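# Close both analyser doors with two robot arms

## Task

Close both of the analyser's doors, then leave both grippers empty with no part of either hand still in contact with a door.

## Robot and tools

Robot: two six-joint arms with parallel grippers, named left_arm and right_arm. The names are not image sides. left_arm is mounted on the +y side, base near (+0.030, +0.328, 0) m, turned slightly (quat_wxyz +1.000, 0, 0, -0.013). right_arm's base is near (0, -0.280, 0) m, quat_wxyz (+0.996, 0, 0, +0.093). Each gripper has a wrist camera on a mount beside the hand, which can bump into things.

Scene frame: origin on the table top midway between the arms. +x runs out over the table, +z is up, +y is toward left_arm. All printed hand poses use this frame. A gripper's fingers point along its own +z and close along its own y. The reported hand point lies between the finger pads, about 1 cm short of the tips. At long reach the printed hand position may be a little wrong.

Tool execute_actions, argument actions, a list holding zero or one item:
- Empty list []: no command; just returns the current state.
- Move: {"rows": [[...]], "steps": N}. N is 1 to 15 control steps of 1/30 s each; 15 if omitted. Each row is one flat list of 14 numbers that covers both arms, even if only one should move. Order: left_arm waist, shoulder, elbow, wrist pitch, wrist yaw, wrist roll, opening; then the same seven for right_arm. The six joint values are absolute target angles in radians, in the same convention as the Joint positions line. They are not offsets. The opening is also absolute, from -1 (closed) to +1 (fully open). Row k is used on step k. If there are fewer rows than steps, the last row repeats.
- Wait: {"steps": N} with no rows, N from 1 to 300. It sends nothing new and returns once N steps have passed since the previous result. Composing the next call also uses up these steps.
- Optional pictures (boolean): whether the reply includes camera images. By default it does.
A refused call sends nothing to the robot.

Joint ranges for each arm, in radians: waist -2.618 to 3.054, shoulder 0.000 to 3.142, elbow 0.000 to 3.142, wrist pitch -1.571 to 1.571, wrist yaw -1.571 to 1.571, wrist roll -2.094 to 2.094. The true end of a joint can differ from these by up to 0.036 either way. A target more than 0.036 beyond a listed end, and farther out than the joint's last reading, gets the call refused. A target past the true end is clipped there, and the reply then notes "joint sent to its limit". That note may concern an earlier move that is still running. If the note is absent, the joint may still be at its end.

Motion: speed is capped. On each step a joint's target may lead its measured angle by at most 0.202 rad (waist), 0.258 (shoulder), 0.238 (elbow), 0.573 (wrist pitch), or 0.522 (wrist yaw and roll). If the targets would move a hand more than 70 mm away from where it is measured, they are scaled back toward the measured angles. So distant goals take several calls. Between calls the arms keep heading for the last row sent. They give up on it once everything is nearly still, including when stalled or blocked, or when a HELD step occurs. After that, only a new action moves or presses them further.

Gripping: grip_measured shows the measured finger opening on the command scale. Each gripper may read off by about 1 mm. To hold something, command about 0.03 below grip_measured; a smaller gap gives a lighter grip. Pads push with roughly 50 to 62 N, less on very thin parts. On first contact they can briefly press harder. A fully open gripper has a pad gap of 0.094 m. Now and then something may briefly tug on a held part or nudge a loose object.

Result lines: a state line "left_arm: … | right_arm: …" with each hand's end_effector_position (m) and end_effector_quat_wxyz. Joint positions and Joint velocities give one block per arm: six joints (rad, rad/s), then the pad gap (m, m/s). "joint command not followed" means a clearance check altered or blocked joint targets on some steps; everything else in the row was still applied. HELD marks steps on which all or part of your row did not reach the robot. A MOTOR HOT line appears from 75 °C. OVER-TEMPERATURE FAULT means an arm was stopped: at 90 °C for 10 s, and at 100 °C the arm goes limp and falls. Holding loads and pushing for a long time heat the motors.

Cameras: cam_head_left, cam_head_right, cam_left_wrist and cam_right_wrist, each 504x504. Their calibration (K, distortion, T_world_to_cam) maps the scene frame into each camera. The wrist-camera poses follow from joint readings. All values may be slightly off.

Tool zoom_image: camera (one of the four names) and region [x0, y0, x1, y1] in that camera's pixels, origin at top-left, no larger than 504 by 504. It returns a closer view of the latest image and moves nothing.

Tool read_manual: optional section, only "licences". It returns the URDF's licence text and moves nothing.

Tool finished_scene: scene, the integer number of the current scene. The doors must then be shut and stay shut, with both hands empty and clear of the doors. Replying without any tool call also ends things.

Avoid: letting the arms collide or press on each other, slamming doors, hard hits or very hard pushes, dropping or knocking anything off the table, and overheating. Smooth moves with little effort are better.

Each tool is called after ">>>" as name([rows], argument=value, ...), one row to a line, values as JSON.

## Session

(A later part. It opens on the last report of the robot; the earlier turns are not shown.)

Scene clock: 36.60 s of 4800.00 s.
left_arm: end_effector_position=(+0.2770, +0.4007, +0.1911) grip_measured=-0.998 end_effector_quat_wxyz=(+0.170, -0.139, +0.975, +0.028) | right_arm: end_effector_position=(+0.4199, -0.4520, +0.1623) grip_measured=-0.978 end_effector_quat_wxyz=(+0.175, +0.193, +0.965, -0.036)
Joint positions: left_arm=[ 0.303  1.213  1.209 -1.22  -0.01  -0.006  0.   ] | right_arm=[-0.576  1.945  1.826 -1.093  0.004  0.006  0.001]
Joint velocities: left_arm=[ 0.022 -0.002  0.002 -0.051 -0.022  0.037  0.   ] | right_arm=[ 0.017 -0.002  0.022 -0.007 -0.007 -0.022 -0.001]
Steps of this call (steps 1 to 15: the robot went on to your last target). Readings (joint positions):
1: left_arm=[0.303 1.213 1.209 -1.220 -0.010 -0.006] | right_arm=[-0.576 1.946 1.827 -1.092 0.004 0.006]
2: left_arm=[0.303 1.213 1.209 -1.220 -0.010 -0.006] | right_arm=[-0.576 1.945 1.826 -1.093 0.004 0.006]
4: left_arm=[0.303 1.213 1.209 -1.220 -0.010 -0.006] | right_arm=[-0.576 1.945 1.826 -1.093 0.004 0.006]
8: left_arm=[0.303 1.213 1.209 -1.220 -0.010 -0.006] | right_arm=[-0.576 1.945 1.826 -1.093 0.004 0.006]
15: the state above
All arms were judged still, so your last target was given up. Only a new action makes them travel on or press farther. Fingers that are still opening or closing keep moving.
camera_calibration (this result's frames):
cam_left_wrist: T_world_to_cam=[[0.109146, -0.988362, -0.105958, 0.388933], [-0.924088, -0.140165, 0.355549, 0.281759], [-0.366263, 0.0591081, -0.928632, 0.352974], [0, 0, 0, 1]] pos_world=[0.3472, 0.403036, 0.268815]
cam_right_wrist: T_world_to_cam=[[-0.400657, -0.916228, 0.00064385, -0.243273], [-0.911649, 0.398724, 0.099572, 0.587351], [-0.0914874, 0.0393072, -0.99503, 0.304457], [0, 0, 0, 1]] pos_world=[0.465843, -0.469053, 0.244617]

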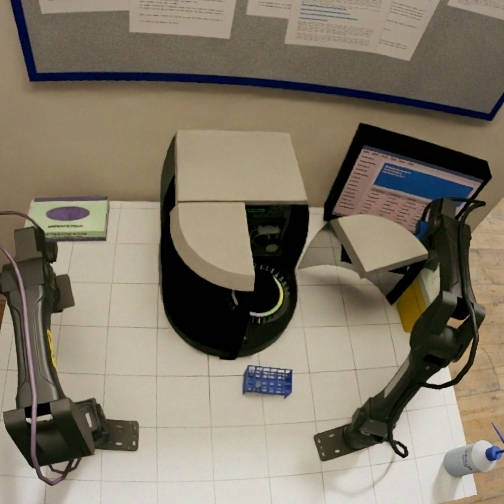

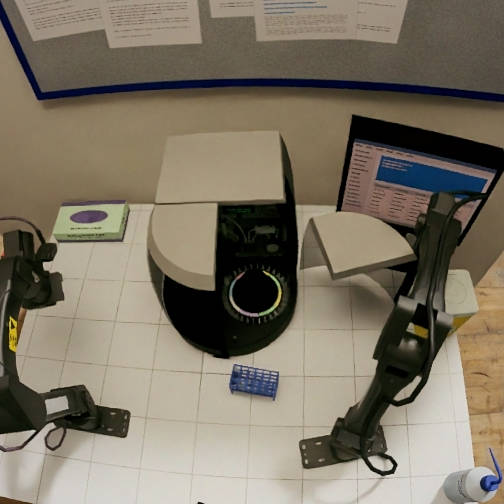

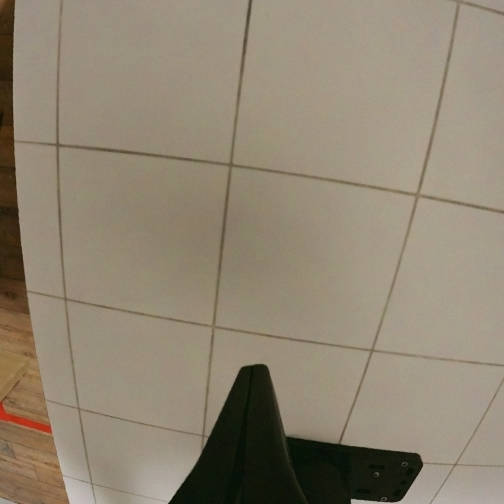

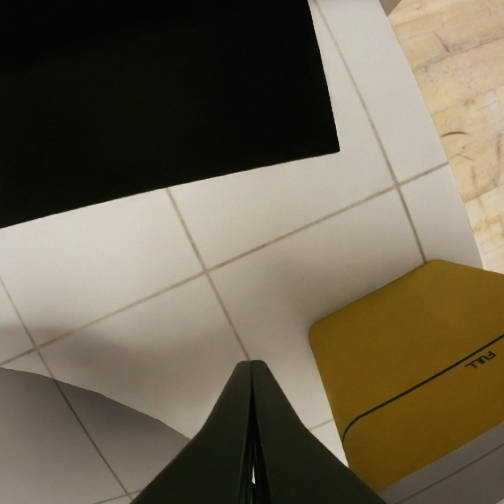

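>>> execute_actions([
  {"rows":[[0.3,1.2,1.2,-1.2,0,0,-1, -0.55,1.83,1.75,-1.17,0,0,-1],[0.3,1.2,1.2,-1.2,0,0,-1, -0.55,1.83,1.75,-1.17,0,0,-1],[0.3,1.2,1.2,-1.2,0,0,-1, -0.55,1.83,1.75,-1.17,0,0,-1],[0.3,1.2,1.2,-1.2,0,0,-1, -0.55,1.83,1.75,-1.17,0,0,-1],[0.3,1.2,1.2,-1.2,0,0,-1, -0.55,1.83,1.75,-1.17,0,0,-1],[0.3,1.2,1.2,-1.2,0,0,-1, -0.55,1.74,1.68,-1.24,0,0,-1],[0.3,1.2,1.2,-1.2,0,0,-1, -0.55,1.74,1.68,-1.24,0,0,-1],[0.3,1.2,1.2,-1.2,0,0,-1, -0.55,1.74,1.68,-1.24,0,0,-1],[0.3,1.2,1.2,-1.2,0,0,-1, -0.55,1.74,1.68,-1.24,0,0,-1],[0.3,1.2,1.2,-1.2,0,0,-1, -0.55,1.74,1.68,-1.24,0,0,-1],[0.3,1.2,1.2,-1.2,0,0,-1, -0.55,1.65,1.61,-1.31,0,0,-1],[0.3,1.2,1.2,-1.2,0,0,-1, -0.55,1.65,1.61,-1.31,0,0,-1],[0.3,1.2,1.2,-1.2,0,0,-1, -0.55,1.65,1.61,-1.31,0,0,-1],[0.3,1.2,1.2,-1.2,0,0,-1, -0.55,1.65,1.61,-1.31,0,0,-1],[0.3,1.2,1.2,-1.2,0,0,-1, -0.56,1.573,1.54,-1.367,0,0,-1]],"steps":15},
], pictures=false)

>>> execute_actions([
  {"steps":15},
])

Scene clock: 38.83 s of 4800.00 s.
left_arm: end_effector_position=(+0.2770, +0.4007, +0.1911) grip_measured=-0.998 end_effector_quat_wxyz=(+0.170, -0.139, +0.975, +0.028) | right_arm: end_effector_position=(+0.3285, -0.4082, +0.1854) grip_measured=-0.978 end_effector_quat_wxyz=(+0.119, +0.187, +0.975, -0.025)
Joint positions: left_arm=[ 0.303  1.213  1.209 -1.22  -0.01  -0.006  0.   ] | right_arm=[-0.559  1.665  1.604 -1.266  0.005  0.006  0.001]
Joint velocities: left_arm=[ 0.012  0.002 -0.007  0.007 -0.037 -0.066  0.001] | right_arm=[ 0.007 -0.72  -0.779 -0.037 -0.007 -0.11  -0.001]
Steps of this call (steps 1 to 52: nothing new was sent; steps 53 to 67: all 15 steps of this action). Readings (joint positions):
53: left_arm=[0.303 1.213 1.209 -1.220 -0.010 -0.006] | right_arm=[-0.575 1.934 1.811 -1.087 0.004 0.006]
54: left_arm=[0.303 1.213 1.209 -1.220 -0.010 -0.006] | right_arm=[-0.574 1.916 1.786 -1.090 0.005 0.006]
56: left_arm=[0.303 1.213 1.209 -1.220 -0.010 -0.006] | right_arm=[-0.568 1.882 1.757 -1.126 0.005 0.006]
60: left_arm=[0.303 1.213 1.209 -1.220 -0.010 -0.006] | right_arm=[-0.559 1.802 1.697 -1.170 0.005 0.006]
67: the state above

Scene clock: 39.33 s of 4800.00 s.
left_arm: end_effector_position=(+0.2770, +0.4007, +0.1911) grip_measured=-0.998 end_effector_quat_wxyz=(+0.170, -0.139, +0.975, +0.028) | right_arm: end_effector_position=(+0.2934, -0.3945, +0.1874) grip_measured=-0.978 end_effector_quat_wxyz=(+0.085, +0.187, +0.978, -0.019)
Joint positions: left_arm=[ 0.303  1.213  1.209 -1.22  -0.01  -0.006  0.   ] | right_arm=[-0.559  1.589  1.547 -1.354  0.005  0.006  0.001]
Joint velocities: left_arm=[-0.012  0.002 -0.007  0.037  0.007  0.007  0.   ] | right_arm=[ 0.012 -0.022  0.007 -0.051  0.007 -0.007 -0.001]
Steps of this call (steps 1 to 15: the robot went on to your last target). Readings (joint positions):
1: left_arm=[0.303 1.213 1.209 -1.220 -0.010 -0.006] | right_arm=[-0.559 1.640 1.579 -1.276 0.005 0.006]
2: left_arm=[0.303 1.213 1.209 -1.220 -0.010 -0.006] | right_arm=[-0.559 1.619 1.562 -1.297 0.005 0.006]
4: left_arm=[0.303 1.213 1.209 -1.220 -0.010 -0.006] | right_arm=[-0.559 1.595 1.548 -1.333 0.005 0.006]
8: left_arm=[0.303 1.213 1.209 -1.220 -0.010 -0.006] | right_arm=[-0.559 1.589 1.547 -1.351 0.005 0.006]
15: the state above
camera_calibration (this result's frames):
cam_left_wrist: T_world_to_cam=[[0.109146, -0.988362, -0.105958, 0.388933], [-0.924088, -0.140165, 0.355549, 0.281759], [-0.366263, 0.0591081, -0.928632, 0.352974], [0, 0, 0, 1]] pos_world=[0.3472, 0.403036, 0.268815]
cam_right_wrist: T_world_to_cam=[[-0.384638, -0.923046, 0.00636467, -0.249818], [-0.885426, 0.370893, 0.280104, 0.394125], [-0.260909, 0.102103, -0.959949, 0.383602], [0, 0, 0, 1]] pos_world=[0.352965, -0.415939, 0.259432]

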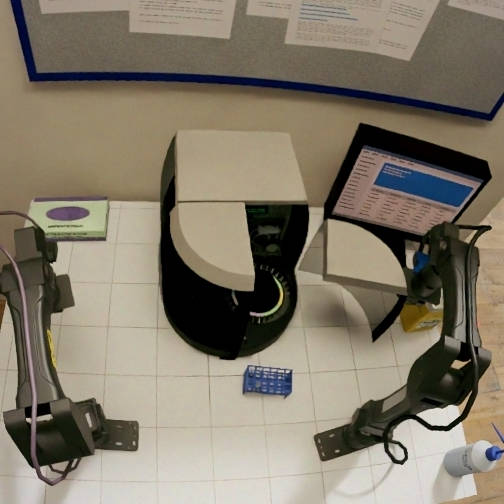

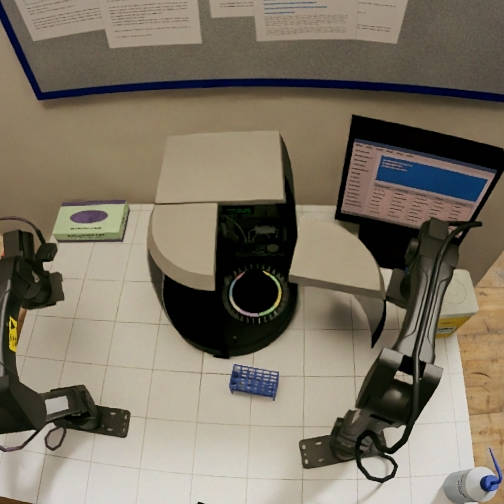

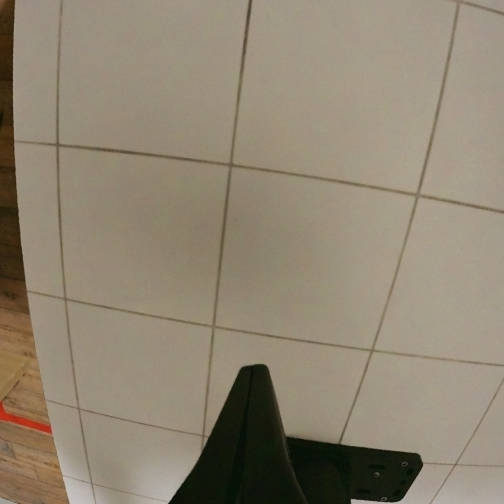

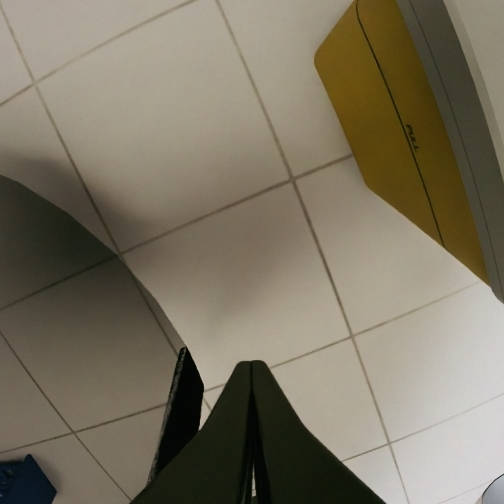

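>>> execute_actions([
  {"rows":[[0.3,1.2,1.2,-1.2,0,0,-1, -0.47,1.53,1.5,-1.38,0,0,-1],[0.3,1.2,1.2,-1.2,0,0,-1, -0.47,1.53,1.5,-1.38,0,0,-1],[0.3,1.2,1.2,-1.2,0,0,-1, -0.47,1.53,1.5,-1.38,0,0,-1],[0.3,1.2,1.2,-1.2,0,0,-1, -0.47,1.53,1.5,-1.38,0,0,-1],[0.3,1.2,1.2,-1.2,0,0,-1, -0.38,1.48,1.46,-1.4,0,0,-1],[0.3,1.2,1.2,-1.2,0,0,-1, -0.38,1.48,1.46,-1.4,0,0,-1],[0.3,1.2,1.2,-1.2,0,0,-1, -0.38,1.48,1.46,-1.4,0,0,-1],[0.3,1.2,1.2,-1.2,0,0,-1, -0.38,1.48,1.46,-1.4,0,0,-1],[0.3,1.2,1.2,-1.2,0,0,-1, -0.28,1.43,1.41,-1.42,0,0,-1],[0.3,1.2,1.2,-1.2,0,0,-1, -0.28,1.43,1.41,-1.42,0,0,-1],[0.3,1.2,1.2,-1.2,0,0,-1, -0.28,1.43,1.41,-1.42,0,0,-1],[0.3,1.2,1.2,-1.2,0,0,-1, -0.28,1.43,1.41,-1.42,0,0,-1],[0.3,1.2,1.2,-1.2,0,0,-1, -0.186,1.38,1.37,-1.43,0,0,-1]],"steps":15},
], pictures=false)

>>> execute_actions([
  {"rows":[[0.3,1.2,1.2,-1.2,0,0,-1, -0.08,1.39,1.38,-1.43,0,0,-1],[0.3,1.2,1.2,-1.2,0,0,-1, -0.08,1.39,1.38,-1.43,0,0,-1],[0.3,1.2,1.2,-1.2,0,0,-1, -0.08,1.39,1.38,-1.43,0,0,-1],[0.3,1.2,1.2,-1.2,0,0,-1, -0.08,1.39,1.38,-1.43,0,0,-1],[0.3,1.2,1.2,-1.2,0,0,-1, 0.02,1.4,1.38,-1.42,0,0,-1],[0.3,1.2,1.2,-1.2,0,0,-1, 0.02,1.4,1.38,-1.42,0,0,-1],[0.3,1.2,1.2,-1.2,0,0,-1, 0.02,1.4,1.38,-1.42,0,0,-1],[0.3,1.2,1.2,-1.2,0,0,-1, 0.02,1.4,1.38,-1.42,0,0,-1],[0.3,1.2,1.2,-1.2,0,0,-1, 0.12,1.4,1.39,-1.41,0,0,-1],[0.3,1.2,1.2,-1.2,0,0,-1, 0.12,1.4,1.39,-1.41,0,0,-1],[0.3,1.2,1.2,-1.2,0,0,-1, 0.12,1.4,1.39,-1.41,0,0,-1],[0.3,1.2,1.2,-1.2,0,0,-1, 0.12,1.4,1.39,-1.41,0,0,-1],[0.3,1.2,1.2,-1.2,0,0,-1, 0.22,1.41,1.4,-1.4,0,0,-1]],"steps":15},
], pictures=false)

>>> execute_actions([
  {"steps":15},
])

Scene clock: 42.00 s of 4800.00 s.
left_arm: end_effector_position=(+0.2770, +0.4007, +0.1911) grip_measured=-0.998 end_effector_quat_wxyz=(+0.170, -0.139, +0.975, +0.028) | right_arm: end_effector_position=(+0.2576, -0.2890, +0.1846) grip_measured=-0.978 end_effector_quat_wxyz=(+0.063, +0.018, +0.998, -0.007)
Joint positions: left_arm=[ 0.303  1.213  1.209 -1.22  -0.01  -0.006  0.   ] | right_arm=[-0.218  1.419  1.384 -1.41   0.012  0.005  0.001]
Joint velocities: left_arm=[ 0.017  0.012 -0.002  0.007  0.051  0.037 -0.001] | right_arm=[ 0.681 -0.335 -0.227 -0.168 -0.095 -0.007 -0.001]
Steps of this call (steps 1 to 15: the robot went on to your last target; steps 16 to 65: nothing new was sent; steps 66 to 80: all 15 steps of this action). Readings (joint positions):
66: left_arm=[0.303 1.213 1.209 -1.220 -0.010 -0.006] | right_arm=[-0.550 1.585 1.540 -1.350 0.011 0.006]
67: left_arm=[0.303 1.213 1.209 -1.220 -0.010 -0.006] | right_arm=[-0.534 1.576 1.527 -1.350 0.015 0.006]
69: left_arm=[0.303 1.213 1.209 -1.220 -0.010 -0.006] | right_arm=[-0.495 1.562 1.509 -1.362 0.014 0.006]
73: left_arm=[0.303 1.213 1.209 -1.220 -0.010 -0.006] | right_arm=[-0.394 1.515 1.466 -1.382 0.012 0.005]
80: the state above

Scene clock: 42.50 s of 4800.00 s.
left_arm: end_effector_position=(+0.2770, +0.4007, +0.1911) grip_measured=-0.998 end_effector_quat_wxyz=(+0.170, -0.139, +0.975, +0.028) | right_arm: end_effector_position=(+0.2373, -0.1907, +0.1860) grip_measured=-0.978 end_effector_quat_wxyz=(+0.062, -0.176, +0.982, +0.003)
Joint positions: left_arm=[ 0.303  1.213  1.209 -1.22  -0.01  -0.006  0.   ] | right_arm=[ 0.182  1.407  1.38  -1.421  0.018  0.013  0.001]
Joint velocities: left_arm=[-0.002  0.007 -0.007  0.007  0.007 -0.095  0.   ] | right_arm=[ 0.755 -0.007  0.017  0.051 -0.139 -0.022  0.   ]
Steps of this call (steps 1 to 15: all 15 steps of this action). Readings (joint positions):
1: left_arm=[0.303 1.213 1.209 -1.220 -0.010 -0.006] | right_arm=[-0.186 1.411 1.380 -1.417 0.016 0.006]
2: left_arm=[0.303 1.213 1.209 -1.220 -0.010 -0.006] | right_arm=[-0.150 1.407 1.380 -1.422 0.017 0.006]
4: left_arm=[0.303 1.213 1.209 -1.220 -0.010 -0.006] | right_arm=[-0.094 1.407 1.380 -1.424 0.009 0.006]
8: left_arm=[0.303 1.213 1.209 -1.220 -0.010 -0.006] | right_arm=[0.005 1.407 1.380 -1.424 0.009 0.006]
15: the state above

Scene clock: 43.00 s of 4800.00 s.
left_arm: end_effector_position=(+0.2770, +0.4007, +0.1911) grip_measured=-0.998 end_effector_quat_wxyz=(+0.170, -0.139, +0.975, +0.028) | right_arm: end_effector_position=(+0.2336, -0.1801, +0.1858) grip_measured=-0.978 end_effector_quat_wxyz=(+0.062, -0.195, +0.979, +0.009)
Joint positions: left_arm=[ 0.303  1.213  1.209 -1.22  -0.01  -0.006  0.   ] | right_arm=[ 0.219  1.408  1.38  -1.419  0.008  0.011  0.001]
Joint velocities: left_arm=[ 0.002  0.007  0.002 -0.037  0.081  0.051 -0.   ] | right_arm=[-0.022  0.002  0.022 -0.037  0.022  0.022 -0.   ]
Steps of this call (steps 1 to 15: the robot went on to your last target). Readings (joint positions):
1: left_arm=[0.303 1.213 1.209 -1.220 -0.010 -0.006] | right_arm=[0.203 1.407 1.380 -1.420 0.013 0.012]
2: left_arm=[0.303 1.213 1.209 -1.220 -0.010 -0.006] | right_arm=[0.215 1.408 1.380 -1.419 0.009 0.011]
4: left_arm=[0.303 1.213 1.209 -1.220 -0.010 -0.006] | right_arm=[0.219 1.408 1.380 -1.419 0.008 0.011]
8: left_arm=[0.303 1.213 1.209 -1.220 -0.010 -0.006] | right_arm=[0.219 1.408 1.380 -1.419 0.008 0.011]
15: the state above
camera_calibration (this result's frames):
cam_left_wrist: T_world_to_cam=[[0.109146, -0.988362, -0.105958, 0.388933], [-0.924088, -0.140165, 0.355549, 0.281759], [-0.366263, 0.0591081, -0.928632, 0.352974], [0, 0, 0, 1]] pos_world=[0.3472, 0.403036, 0.268815]
cam_right_wrist: T_world_to_cam=[[0.368785, -0.929466, 0.00953931, -0.252585], [-0.879245, -0.345493, 0.327967, 0.122758], [-0.301539, -0.129337, -0.944641, 0.309511], [0, 0, 0, 1]] pos_world=[0.294414, -0.152326, 0.254526]

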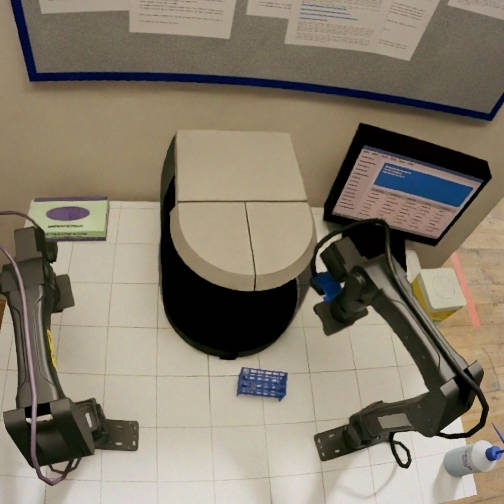

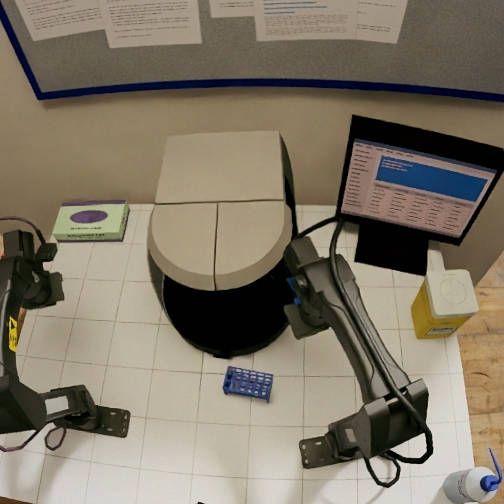

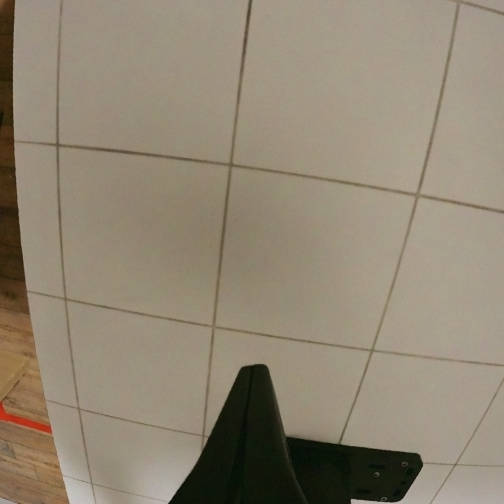

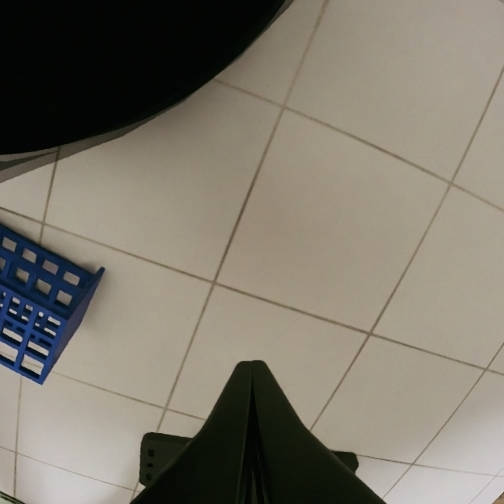

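Both doors appear shut. Backing the right arm away.

>>> execute_actions([
  {"rows":[[0.3,1.2,1.2,-1.2,0,0,-1, -0.4,1.2,1.2,-1.2,0,0,-1]],"steps":15},
], pictures=false)

>>> execute_actions([
  {"steps":15},
])

Scene clock: 43.93 s of 4800.00 s.
left_arm: end_effector_position=(+0.2770, +0.4007, +0.1911) grip_measured=-0.998 end_effector_quat_wxyz=(+0.170, -0.139, +0.975, +0.028) | right_arm: end_effector_position=(+0.2491, -0.3349, +0.1881) grip_measured=-0.978 end_effector_quat_wxyz=(+0.165, +0.110, +0.980, -0.021)
Joint positions: left_arm=[ 0.303  1.213  1.209 -1.22  -0.01  -0.005  0.   ] | right_arm=[-0.402  1.216  1.203 -1.223  0.008  0.007  0.001]
Joint velocities: left_arm=[-0.002 -0.007 -0.022 -0.051 -0.007  0.081 -0.   ] | right_arm=[ 0.012 -0.007  0.007  0.051  0.007 -0.11  -0.001]
Steps of this call (steps 1 to 13: the robot went on to your last target; steps 14 to 28: all 15 steps of this action). Readings (joint positions):
14: left_arm=[0.303 1.213 1.209 -1.220 -0.010 -0.006] | right_arm=[0.193 1.380 1.344 -1.375 -0.005 0.009]
15: left_arm=[0.303 1.213 1.209 -1.220 -0.010 -0.005] | right_arm=[0.134 1.332 1.283 -1.319 -0.012 0.007]
17: left_arm=[0.303 1.213 1.209 -1.220 -0.010 -0.005] | right_arm=[-0.021 1.255 1.214 -1.294 -0.008 0.007]
21: left_arm=[0.303 1.213 1.209 -1.220 -0.010 -0.005] | right_arm=[-0.318 1.216 1.203 -1.249 -0.001 0.007]
28: the state above

Scene clock: 44.43 s of 4800.00 s.
left_arm: end_effector_position=(+0.2770, +0.4007, +0.1911) grip_measured=-0.998 end_effector_quat_wxyz=(+0.170, -0.139, +0.975, +0.028) | right_arm: end_effector_position=(+0.2498, -0.3350, +0.1884) grip_measured=-0.978 end_effector_quat_wxyz=(+0.166, +0.110, +0.980, -0.021)
Joint positions: left_arm=[ 0.303  1.213  1.209 -1.22  -0.01  -0.005  0.   ] | right_arm=[-0.402  1.216  1.203 -1.22   0.008  0.007  0.001]
Joint velocities: left_arm=[-0.022 -0.012  0.012 -0.095 -0.022 -0.022 -0.001] | right_arm=[ 0.007 -0.032 -0.002 -0.037 -0.007 -0.066  0.001]
Steps of this call (steps 1 to 15: the robot went on to your last target). Readings (joint positions):
1: left_arm=[0.303 1.213 1.209 -1.220 -0.010 -0.005] | right_arm=[-0.402 1.216 1.203 -1.223 0.008 0.007]
2: left_arm=[0.303 1.213 1.209 -1.220 -0.010 -0.005] | right_arm=[-0.402 1.216 1.203 -1.222 0.008 0.007]
4: left_arm=[0.303 1.213 1.209 -1.220 -0.010 -0.005] | right_arm=[-0.402 1.216 1.203 -1.221 0.008 0.007]
8: left_arm=[0.303 1.213 1.209 -1.220 -0.010 -0.005] | right_arm=[-0.402 1.216 1.203 -1.221 0.008 0.007]
15: the state above
All arms were judged still, so your last target was given up. Only a new action makes them travel on or press farther. Fingers that are still opening or closing keep moving.
camera_calibration (this result's frames):
cam_left_wrist: T_world_to_cam=[[0.108787, -0.988388, -0.106085, 0.389067], [-0.924124, -0.139878, 0.355567, 0.28165], [-0.366278, 0.0593543, -0.928611, 0.352875], [0, 0, 0, 1]] pos_world=[0.347204, 0.403001, 0.268812]
cam_right_wrist: T_world_to_cam=[[-0.237689, -0.971329, 0.00485187, -0.264242], [-0.964054, 0.236513, 0.121082, 0.337795], [-0.118758, 0.0241024, -0.992631, 0.311567], [0, 0, 0, 1]] pos_world=[0.299846, -0.344069, 0.269652]

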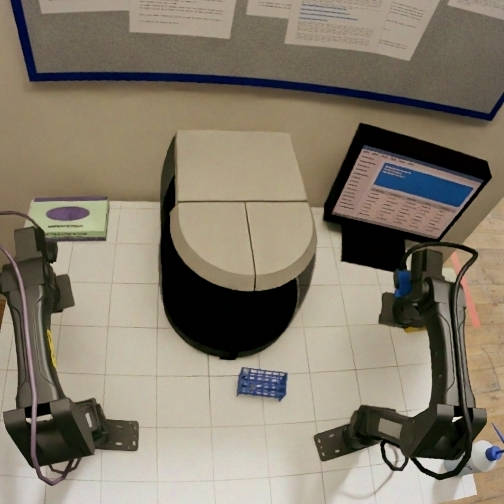

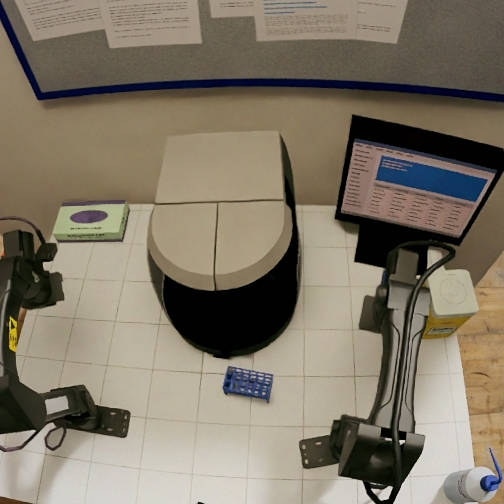

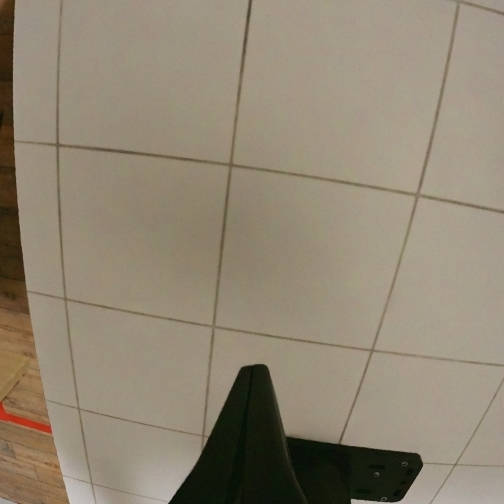

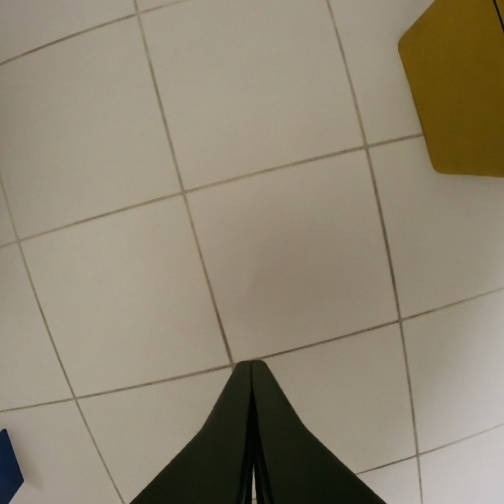

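>>> finished_scene(scene=1)

The scene is finished: the task was done.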